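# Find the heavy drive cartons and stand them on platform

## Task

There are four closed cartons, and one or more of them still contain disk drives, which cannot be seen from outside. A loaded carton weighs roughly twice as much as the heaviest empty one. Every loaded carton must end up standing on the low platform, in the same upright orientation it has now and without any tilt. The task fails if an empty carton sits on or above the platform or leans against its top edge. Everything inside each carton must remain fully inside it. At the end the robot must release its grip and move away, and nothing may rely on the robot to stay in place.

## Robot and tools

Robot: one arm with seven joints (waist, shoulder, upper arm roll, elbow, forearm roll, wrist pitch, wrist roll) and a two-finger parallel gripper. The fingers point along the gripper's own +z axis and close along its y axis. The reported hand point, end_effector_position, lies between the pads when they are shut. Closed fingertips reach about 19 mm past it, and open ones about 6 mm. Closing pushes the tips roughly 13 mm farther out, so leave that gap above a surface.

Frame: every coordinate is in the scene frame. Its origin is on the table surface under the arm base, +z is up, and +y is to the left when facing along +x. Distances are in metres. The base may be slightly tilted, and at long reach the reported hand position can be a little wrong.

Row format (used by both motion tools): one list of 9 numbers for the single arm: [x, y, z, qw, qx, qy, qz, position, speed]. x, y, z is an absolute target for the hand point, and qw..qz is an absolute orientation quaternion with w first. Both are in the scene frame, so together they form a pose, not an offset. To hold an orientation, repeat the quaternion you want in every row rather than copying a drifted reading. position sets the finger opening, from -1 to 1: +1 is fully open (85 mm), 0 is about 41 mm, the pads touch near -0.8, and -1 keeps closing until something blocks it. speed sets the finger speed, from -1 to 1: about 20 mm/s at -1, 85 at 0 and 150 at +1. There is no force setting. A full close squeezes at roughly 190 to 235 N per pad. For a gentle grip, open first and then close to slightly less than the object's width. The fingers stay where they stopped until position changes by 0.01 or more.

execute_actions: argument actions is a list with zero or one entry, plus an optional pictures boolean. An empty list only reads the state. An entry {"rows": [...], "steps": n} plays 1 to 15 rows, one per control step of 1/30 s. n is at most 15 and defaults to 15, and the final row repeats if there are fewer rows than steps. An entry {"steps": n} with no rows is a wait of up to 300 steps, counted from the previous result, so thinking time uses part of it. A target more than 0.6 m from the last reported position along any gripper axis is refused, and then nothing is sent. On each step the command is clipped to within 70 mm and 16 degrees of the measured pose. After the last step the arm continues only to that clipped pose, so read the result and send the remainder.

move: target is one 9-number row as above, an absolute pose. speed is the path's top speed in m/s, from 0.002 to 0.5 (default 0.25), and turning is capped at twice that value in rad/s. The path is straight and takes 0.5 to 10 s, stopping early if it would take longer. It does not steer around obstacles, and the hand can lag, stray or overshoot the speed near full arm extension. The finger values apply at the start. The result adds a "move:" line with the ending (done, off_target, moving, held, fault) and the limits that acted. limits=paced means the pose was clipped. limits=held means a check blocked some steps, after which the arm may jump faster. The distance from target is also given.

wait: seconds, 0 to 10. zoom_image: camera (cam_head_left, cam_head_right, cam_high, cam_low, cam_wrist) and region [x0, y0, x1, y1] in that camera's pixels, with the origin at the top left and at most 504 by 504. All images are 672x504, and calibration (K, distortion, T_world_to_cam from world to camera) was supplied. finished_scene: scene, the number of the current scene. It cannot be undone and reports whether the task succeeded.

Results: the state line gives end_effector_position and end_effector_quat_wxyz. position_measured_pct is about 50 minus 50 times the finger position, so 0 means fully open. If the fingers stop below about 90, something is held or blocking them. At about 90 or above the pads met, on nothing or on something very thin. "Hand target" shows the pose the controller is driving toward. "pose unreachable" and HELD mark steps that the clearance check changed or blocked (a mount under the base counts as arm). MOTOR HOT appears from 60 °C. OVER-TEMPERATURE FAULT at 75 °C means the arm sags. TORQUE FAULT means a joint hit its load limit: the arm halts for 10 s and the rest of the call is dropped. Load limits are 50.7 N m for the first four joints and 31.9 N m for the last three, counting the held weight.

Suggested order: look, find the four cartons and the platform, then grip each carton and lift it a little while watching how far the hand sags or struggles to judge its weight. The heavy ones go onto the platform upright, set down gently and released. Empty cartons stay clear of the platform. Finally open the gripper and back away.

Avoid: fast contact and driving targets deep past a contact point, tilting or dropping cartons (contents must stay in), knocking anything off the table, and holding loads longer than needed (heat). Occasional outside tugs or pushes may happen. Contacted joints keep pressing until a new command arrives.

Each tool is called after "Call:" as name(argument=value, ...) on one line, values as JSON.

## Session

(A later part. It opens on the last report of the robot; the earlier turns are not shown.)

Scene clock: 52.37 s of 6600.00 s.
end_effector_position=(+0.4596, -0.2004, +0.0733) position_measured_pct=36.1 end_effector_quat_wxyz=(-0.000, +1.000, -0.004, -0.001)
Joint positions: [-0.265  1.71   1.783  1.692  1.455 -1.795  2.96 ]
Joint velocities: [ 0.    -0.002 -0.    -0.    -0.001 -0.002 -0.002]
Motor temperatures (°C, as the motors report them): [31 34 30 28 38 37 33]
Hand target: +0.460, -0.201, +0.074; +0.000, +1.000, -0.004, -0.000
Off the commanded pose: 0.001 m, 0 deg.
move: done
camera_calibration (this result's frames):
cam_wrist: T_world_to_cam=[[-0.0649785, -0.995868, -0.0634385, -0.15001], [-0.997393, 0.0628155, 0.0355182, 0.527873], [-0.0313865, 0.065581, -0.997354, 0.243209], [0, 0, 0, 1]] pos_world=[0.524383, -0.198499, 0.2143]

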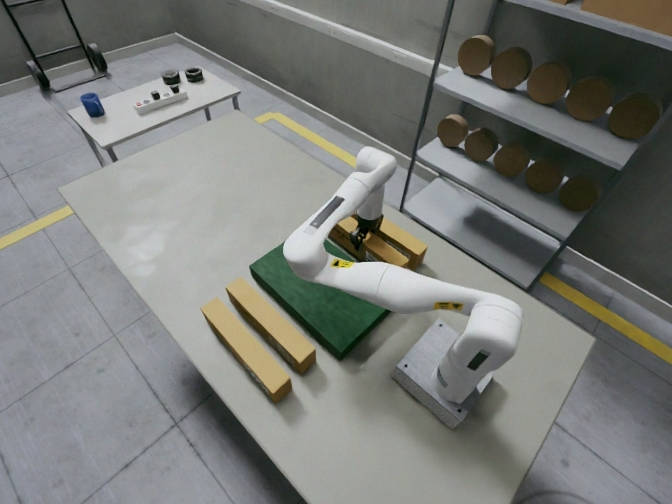

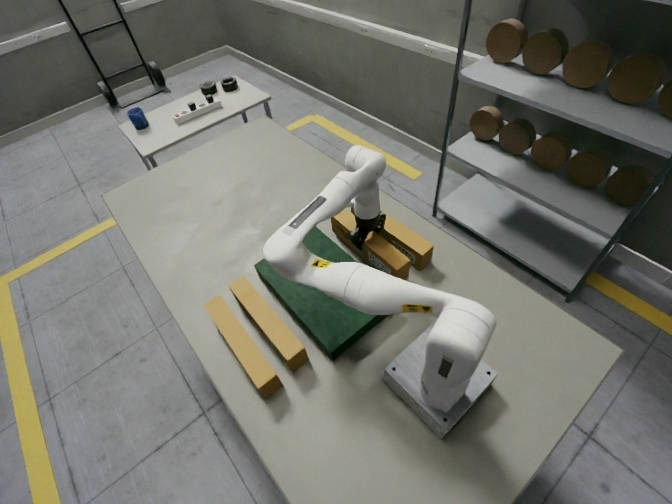

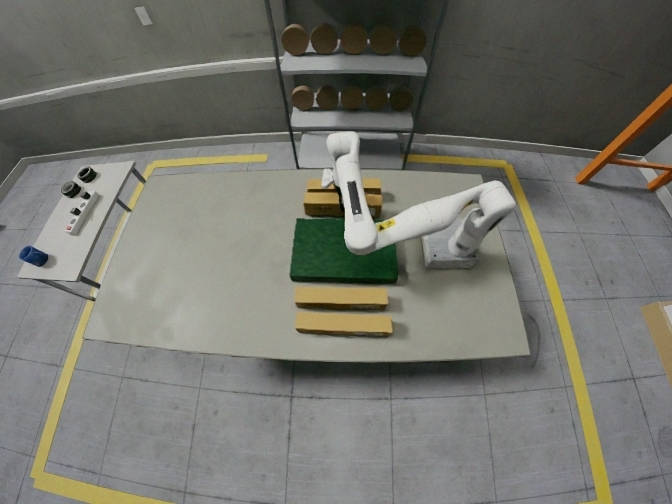

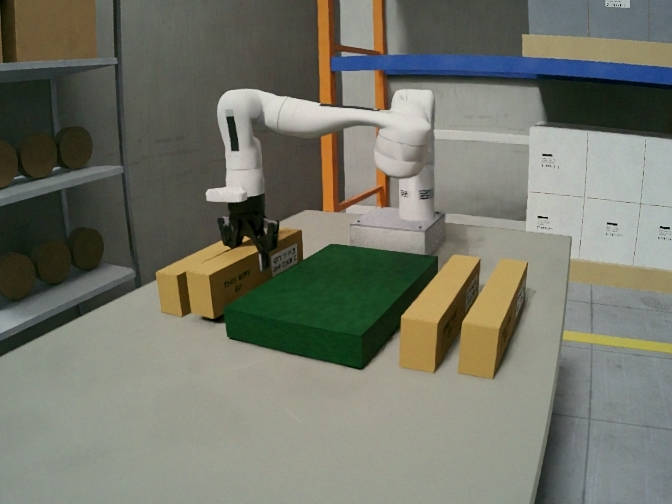

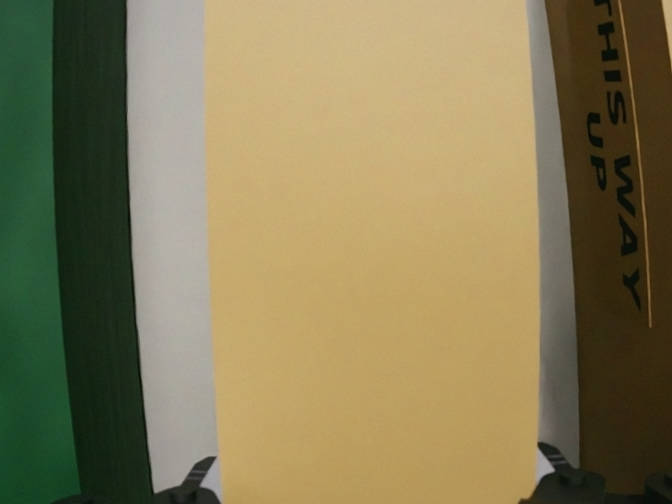

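Empty. On to the other side.

Call:
move(target=[0.46, -0.2005, 0.0565, 0, 1, -0.004, 0, -1, 0], speed=0.025)

Call:
execute_actions(actions=[{"rows":[[0.46, -0.2005, 0.057, 0, 1, -0.004, 0, 0.75, 0]],"steps":10}], pictures=false)

Call:
move(target=[0.46, -0.2005, 0.115, 0, 1, 0, 0, 0.75, 0], speed=0.15)

Call:
move(target=[0.458, 0.207, 0.135, 0, 1, 0, 0, 0.75, 0], speed=0.25)

Scene clock: 64.77 s of 6600.00 s.
end_effector_position=(+0.4600, -0.2004, +0.0566) position_measured_pct=36.1 end_effector_quat_wxyz=(-0.000, +1.000, -0.004, +0.000)
Joint positions: [-0.269  1.737  1.762  1.694  1.424 -1.777  2.954]
Joint velocities: [-0.     0.001  0.     0.     0.    -0.    -0.002]
Motor temperatures (°C, as the motors report them): [31 34 30 28 38 37 33]
Hand target: +0.460, -0.200, +0.056; -0.000, +1.000, -0.004, +0.000
Off the commanded pose: 0.000 m, 0 deg.
After step 90, 8.50 s passed at rest.
move: done
camera_calibration (this result's frames):
cam_wrist: T_world_to_cam=[[-0.0650816, -0.995872, -0.0632657, -0.151015], [-0.997434, 0.0630264, 0.0339574, 0.529053], [-0.0298298, 0.0653134, -0.997419, 0.225853], [0, 0, 0, 1]] pos_world=[0.524604, -0.198487, 0.197751]

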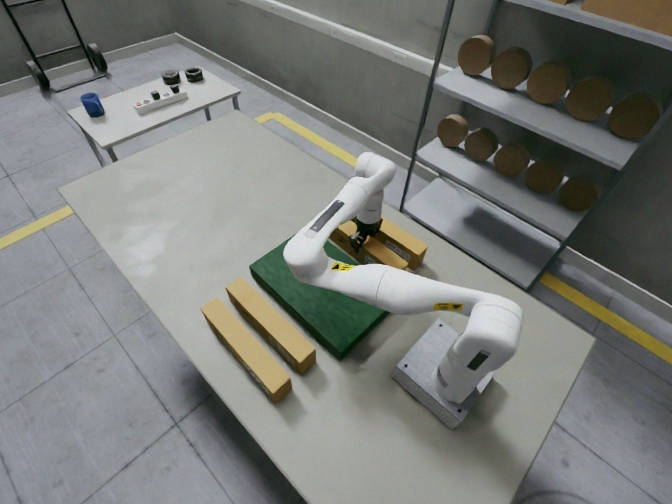

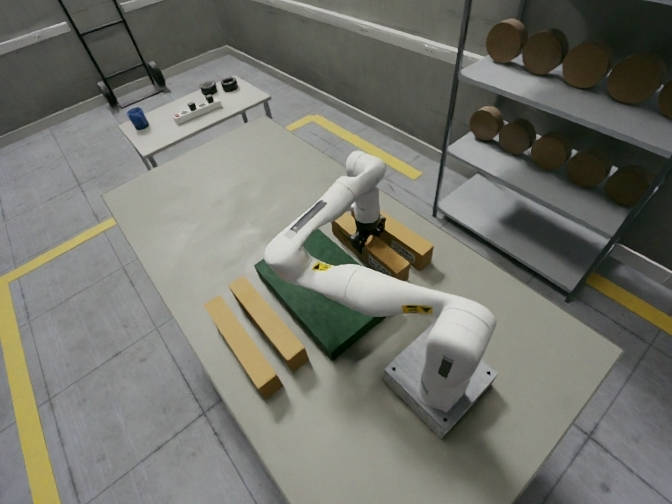

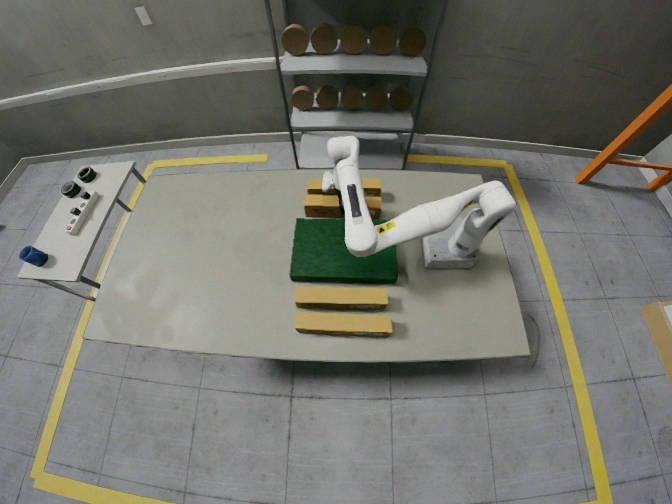

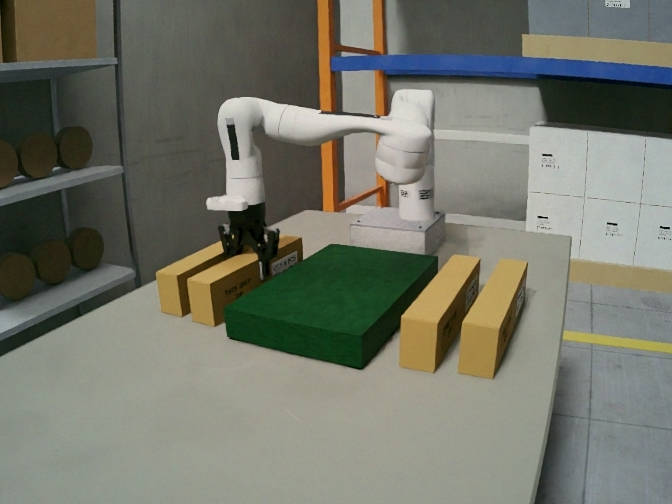

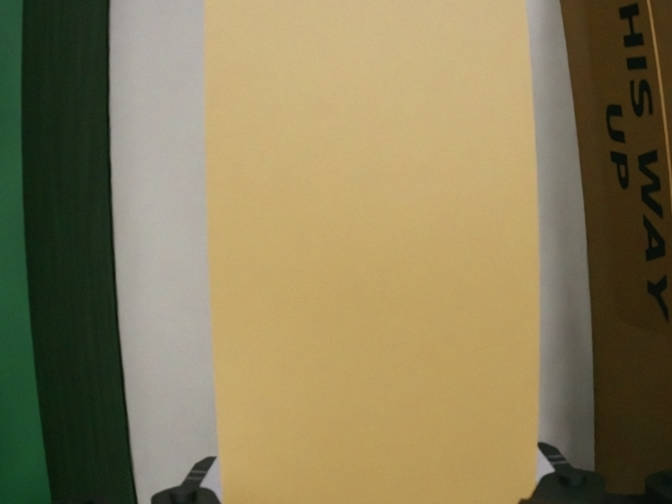

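Scene clock: 65.10 s of 6600.00 s.
end_effector_position=(+0.4600, -0.2005, +0.0570) position_measured_pct=14.7 end_effector_quat_wxyz=(+0.000, +1.000, -0.004, -0.000)
Joint positions: [-0.269  1.736  1.762  1.694  1.425 -1.777  2.955]
Joint velocities: [ 0.001  0.    -0.001  0.    -0.    -0.001  0.001]
Motor temperatures (°C, as the motors report them): [31 34 30 28 38 37 33]
Hand target: +0.460, -0.201, +0.057; +0.000, +1.000, -0.004, -0.000
Off the commanded pose: 0.000 m, 0 deg.
Steps of this call (steps 1 to 10: all 10 steps of this action). Readings (end_effector_position | what the end effector reports):
1: (+0.4600, -0.2004, +0.0567) | position_measured_pct=36.1
2: (+0.4599, -0.2004, +0.0567) | position_measured_pct=35.7
4: (+0.4599, -0.2004, +0.0568) | position_measured_pct=31.3
8: (+0.4600, -0.2005, +0.0570) | position_measured_pct=19.8
10: the state above

Scene clock: 66.13 s of 6600.00 s.
end_effector_position=(+0.4598, -0.2006, +0.1149) position_measured_pct=12.7 end_effector_quat_wxyz=(+0.000, +1.000, +0.000, -0.000)
Joint positions: [-0.256  1.643  1.835  1.678  1.524 -1.839  2.976]
Joint velocities: [ 0.002 -0.004  0.002 -0.001 -0.003 -0.003 -0.002]
Motor temperatures (°C, as the motors report them): [31 34 30 28 38 37 33]
Hand target: +0.460, -0.201, +0.115; +0.000, +1.000, -0.000, -0.000
Off the commanded pose: 0.000 m, 0 deg.
move: done
camera_calibration (this result's frames):
cam_wrist: T_world_to_cam=[[-0.0569027, -0.996411, -0.062661, -0.151423], [-0.997897, 0.0548107, 0.0346137, 0.525343], [-0.031055, 0.0644989, -0.997434, 0.284347], [0, 0, 0, 1]] pos_world=[0.524452, -0.198014, 0.255946]

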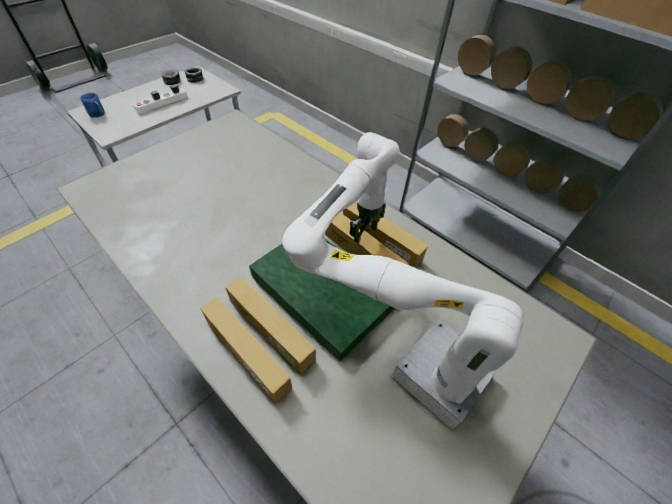

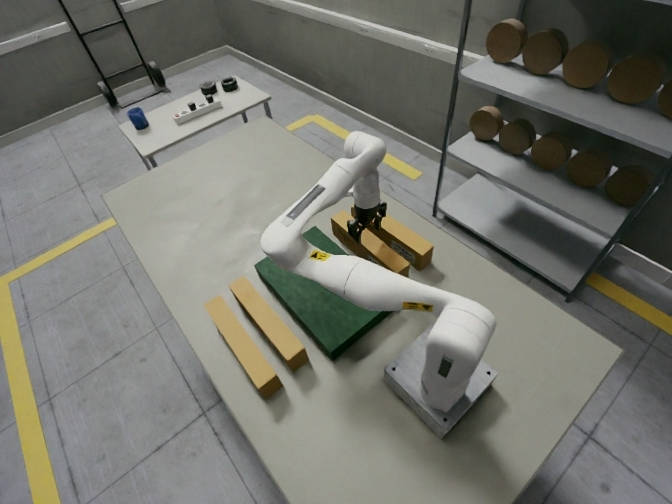

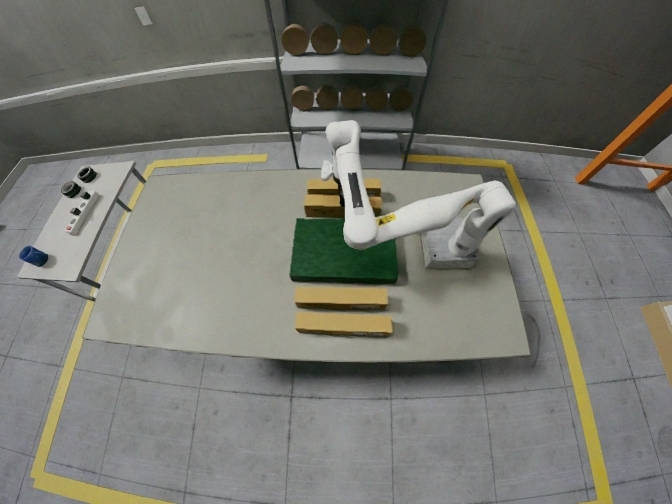

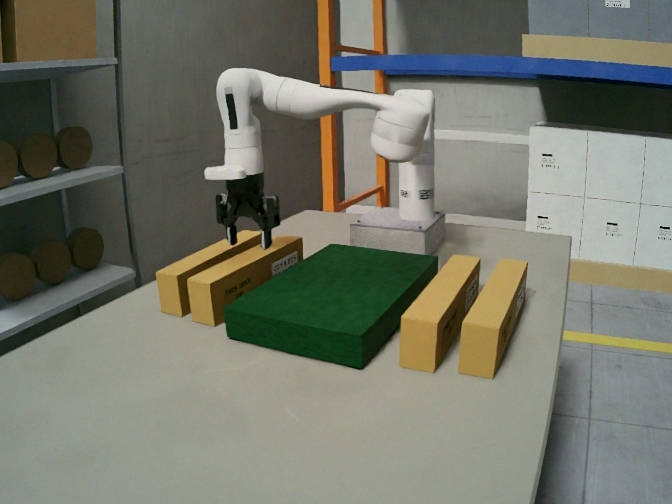

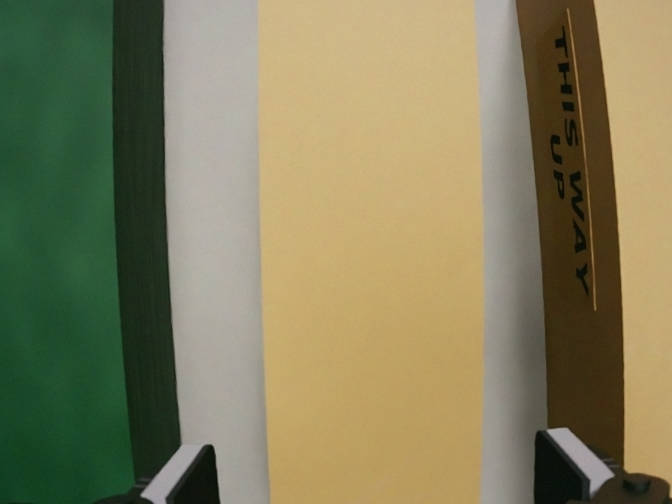

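Scene clock: 68.17 s of 6600.00 s.
end_effector_position=(+0.4565, +0.2075, +0.1350) position_measured_pct=12.7 end_effector_quat_wxyz=(-0.000, +1.000, -0.000, +0.000)
Joint positions: [-1.069  1.663  1.931  1.666  1.507 -1.934  2.137]
Joint velocities: [-0.004  0.001  0.002 -0.    -0.    -0.    -0.001]
Motor temperatures (°C, as the motors report them): [31 34 30 28 38 37 33]
Hand target: +0.456, +0.208, +0.135; -0.000, +1.000, -0.000, +0.000
Off the commanded pose: 0.002 m, 0 deg.
move: done
camera_calibration (this result's frames):
cam_wrist: T_world_to_cam=[[-0.0574825, -0.996303, -0.0638372, 0.256623], [-0.997896, 0.0554186, 0.0336459, 0.499001], [-0.0299837, 0.0656369, -0.997393, 0.277286], [0, 0, 0, 1]] pos_world=[0.521017, 0.20982, 0.276156]

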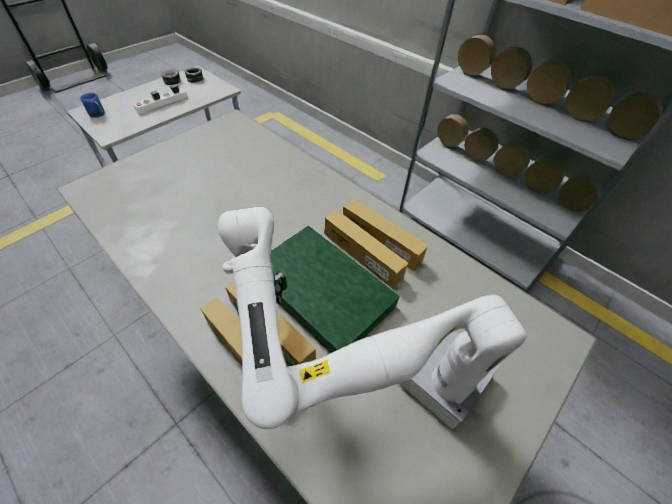

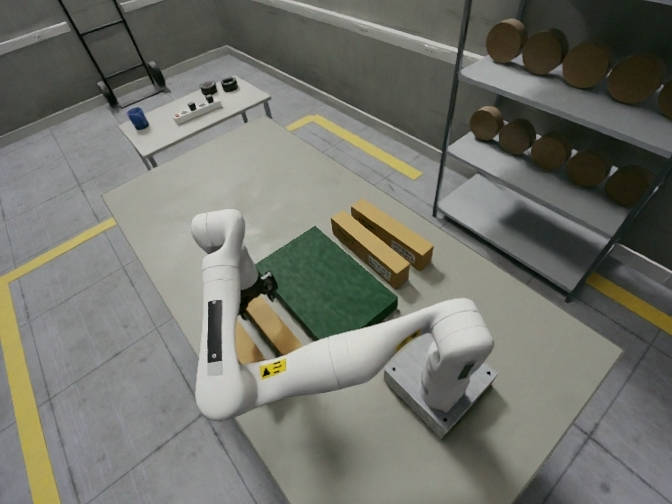

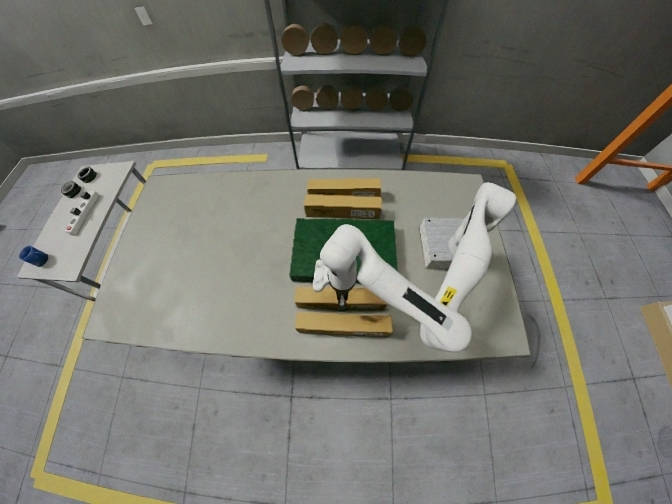

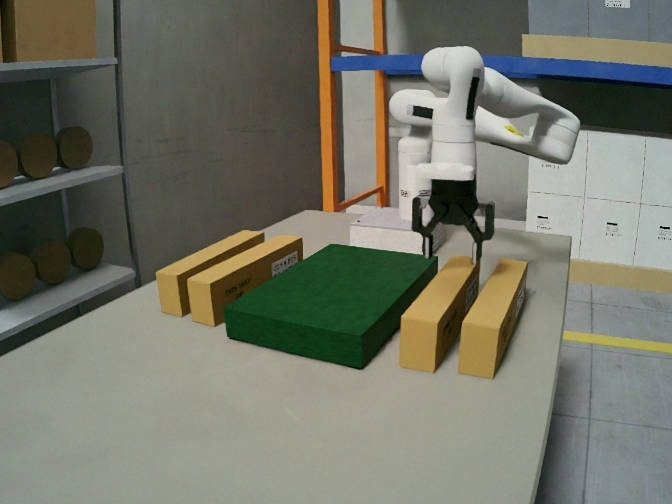

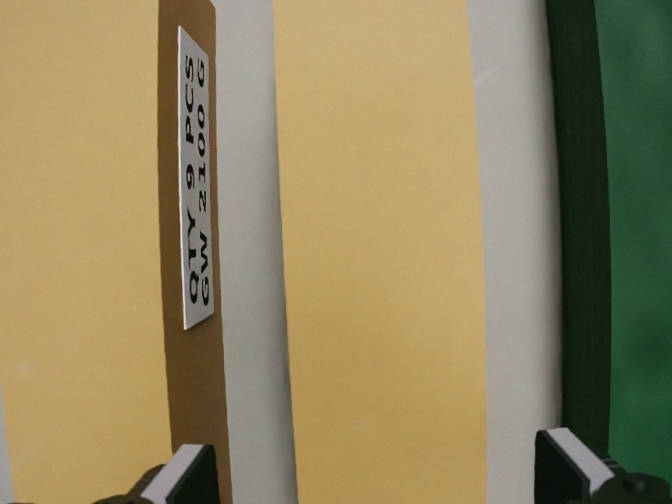

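Call:
move(target=[0.46, 0.203, 0.056, 0, 1, 0.003, 0, 0.75, 0], speed=0.12)

Call:
execute_actions(actions=[{"rows":[[0.46, 0.203, 0.056, 0, 1, 0.003, 0, -1, 0]],"steps":14}], pictures=false)

Call:
move(target=[0.46, 0.203, 0.074, 0, 1, 0.003, 0, -1, 0], speed=0.05)

Scene clock: 76.20 s of 6600.00 s.
end_effector_position=(+0.4601, +0.2033, +0.0561) position_measured_pct=12.7 end_effector_quat_wxyz=(-0.000, +1.000, +0.003, +0.000)
Joint positions: [-1.08   1.792  1.833  1.688  1.373 -1.849  2.126]
Joint velocities: [-0.001  0.004 -0.001  0.     0.002  0.003 -0.001]
Motor temperatures (°C, as the motors report them): [31 34 30 28 38 37 33]
Hand target: +0.460, +0.203, +0.056; -0.000, +1.000, +0.003, -0.000
Off the commanded pose: 0.000 m, 0 deg.
After step 90, 4.07 s passed at rest.
move: done
camera_calibration (this result's frames):
cam_wrist: T_world_to_cam=[[-0.0509449, -0.996649, -0.0639982, 0.244747], [-0.998228, 0.0488421, 0.0340042, 0.506996], [-0.0307644, 0.0656172, -0.997371, 0.199295], [0, 0, 0, 1]] pos_world=[0.524698, 0.206087, 0.197195]

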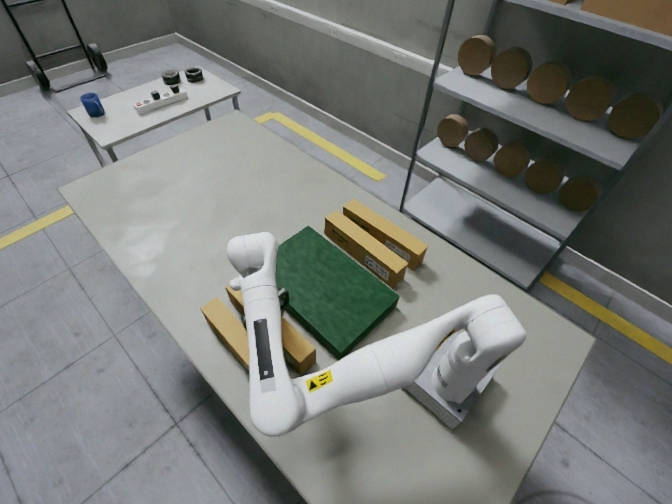

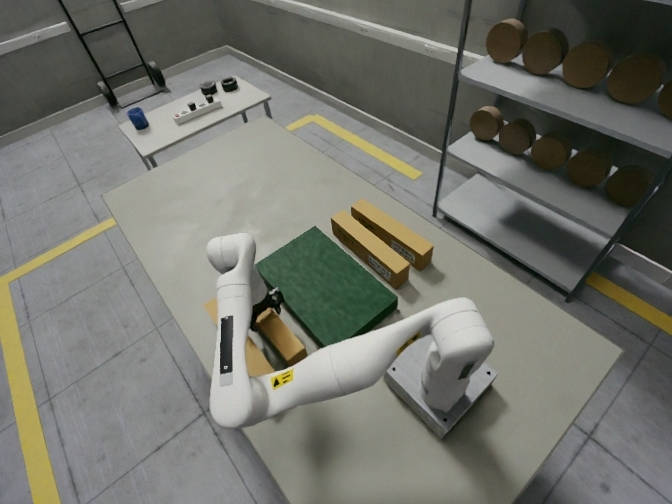

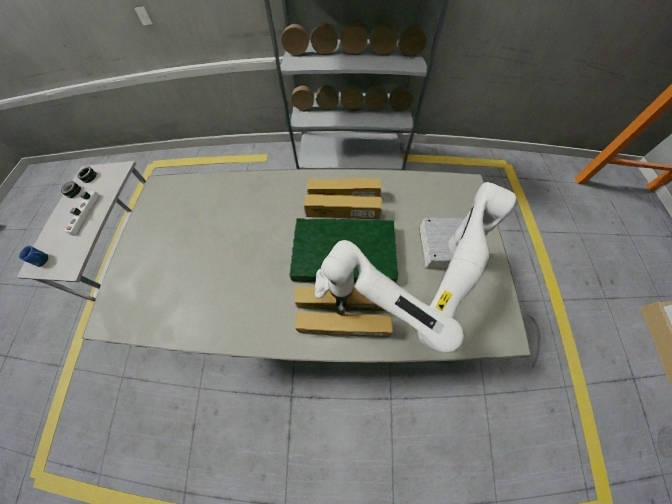

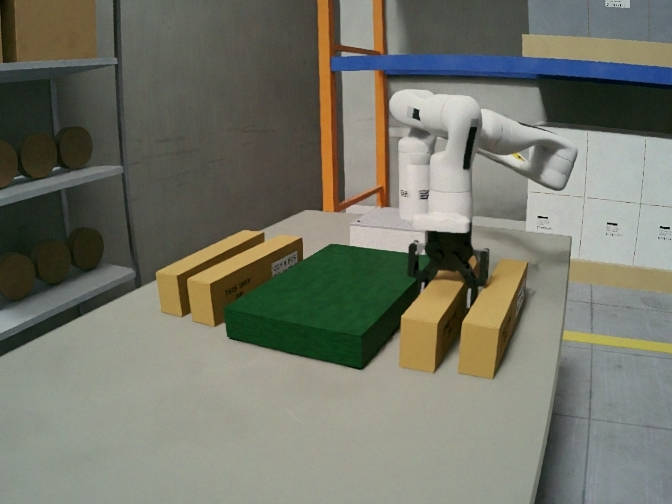

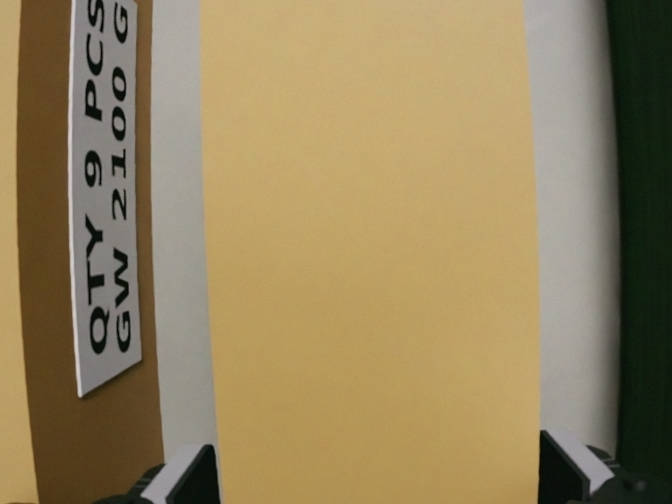

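Scene clock: 76.67 s of 6600.00 s.
end_effector_position=(+0.4601, +0.2031, +0.0566) position_measured_pct=36.1 end_effector_quat_wxyz=(-0.000, +1.000, +0.003, +0.000)
Joint positions: [-1.08   1.792  1.834  1.689  1.373 -1.849  2.126]
Joint velocities: [ 0.     0.     0.002 -0.     0.001 -0.001  0.   ]
Motor temperatures (°C, as the motors report them): [31 34 30 28 38 37 33]
Hand target: +0.460, +0.203, +0.056; +0.000, +1.000, +0.003, -0.000
Off the commanded pose: 0.001 m, 0 deg.
Steps of this call (steps 1 to 14: all 14 steps of this action). Readings (end_effector_position | what the end effector reports):
1: (+0.4601, +0.2032, +0.0560) | position_measured_pct=12.7
2: (+0.4601, +0.2031, +0.0561) | position_measured_pct=13.1
4: (+0.4600, +0.2030, +0.0561) | position_measured_pct=17.5
8: (+0.4600, +0.2030, +0.0560) | position_measured_pct=28.6
14: the state above

Scene clock: 77.60 s of 6600.00 s.
end_effector_position=(+0.4598, +0.2028, +0.0736) position_measured_pct=36.1 end_effector_quat_wxyz=(+0.000, +1.000, +0.003, -0.000)
Joint positions: [-1.075  1.764  1.855  1.686  1.404 -1.868  2.134]
Joint velocities: [-0.    -0.002 -0.001 -0.    -0.001 -0.001 -0.001]
Motor temperatures (°C, as the motors report them): [31 34 30 28 38 37 33]
Hand target: +0.460, +0.203, +0.074; +0.000, +1.000, +0.003, +0.000
Off the commanded pose: 0.001 m, 0 deg.
move: done
camera_calibration (this result's frames):
cam_wrist: T_world_to_cam=[[-0.0509646, -0.996743, -0.0625035, 0.245251], [-0.998201, 0.0488605, 0.0347432, 0.506017], [-0.0315761, 0.0641618, -0.99744, 0.217427], [0, 0, 0, 1]] pos_world=[0.524471, 0.205777, 0.214619]

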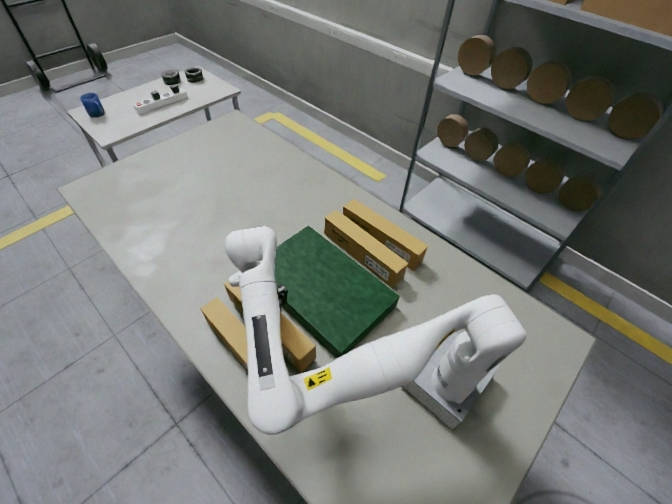

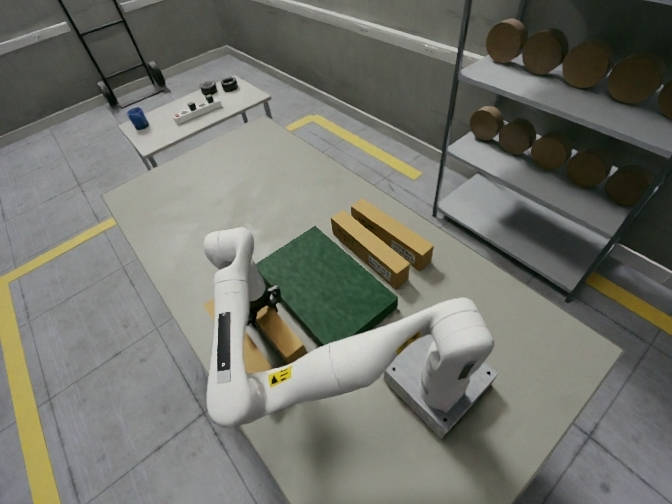

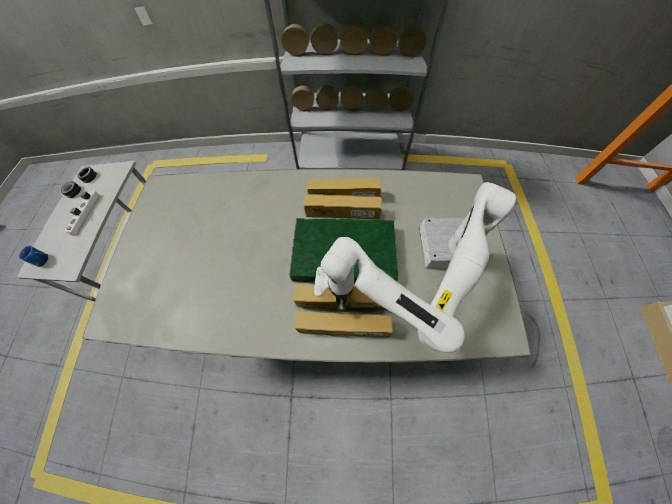

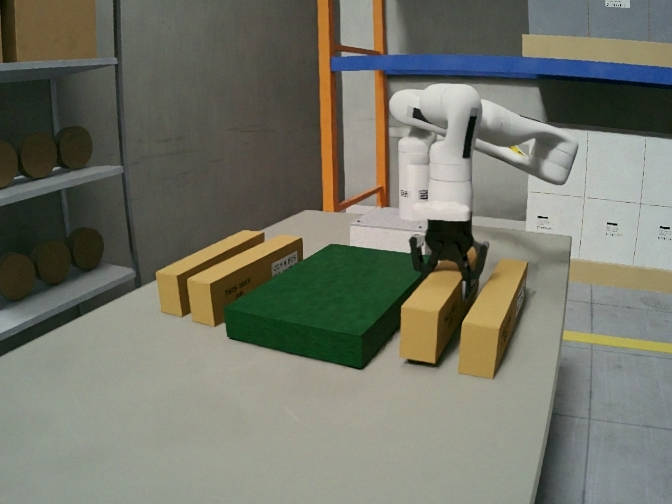

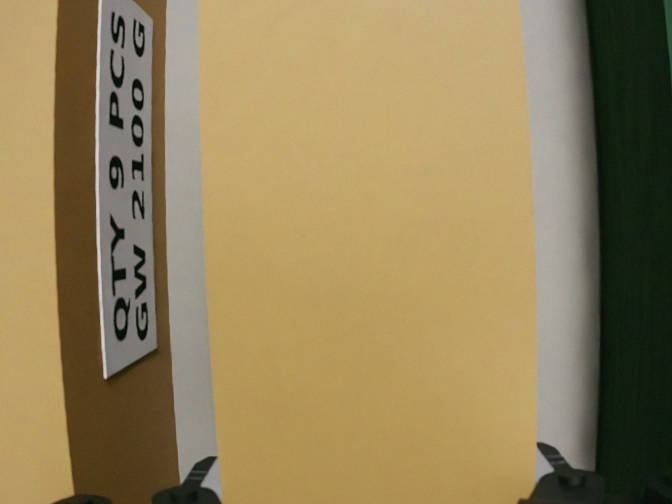

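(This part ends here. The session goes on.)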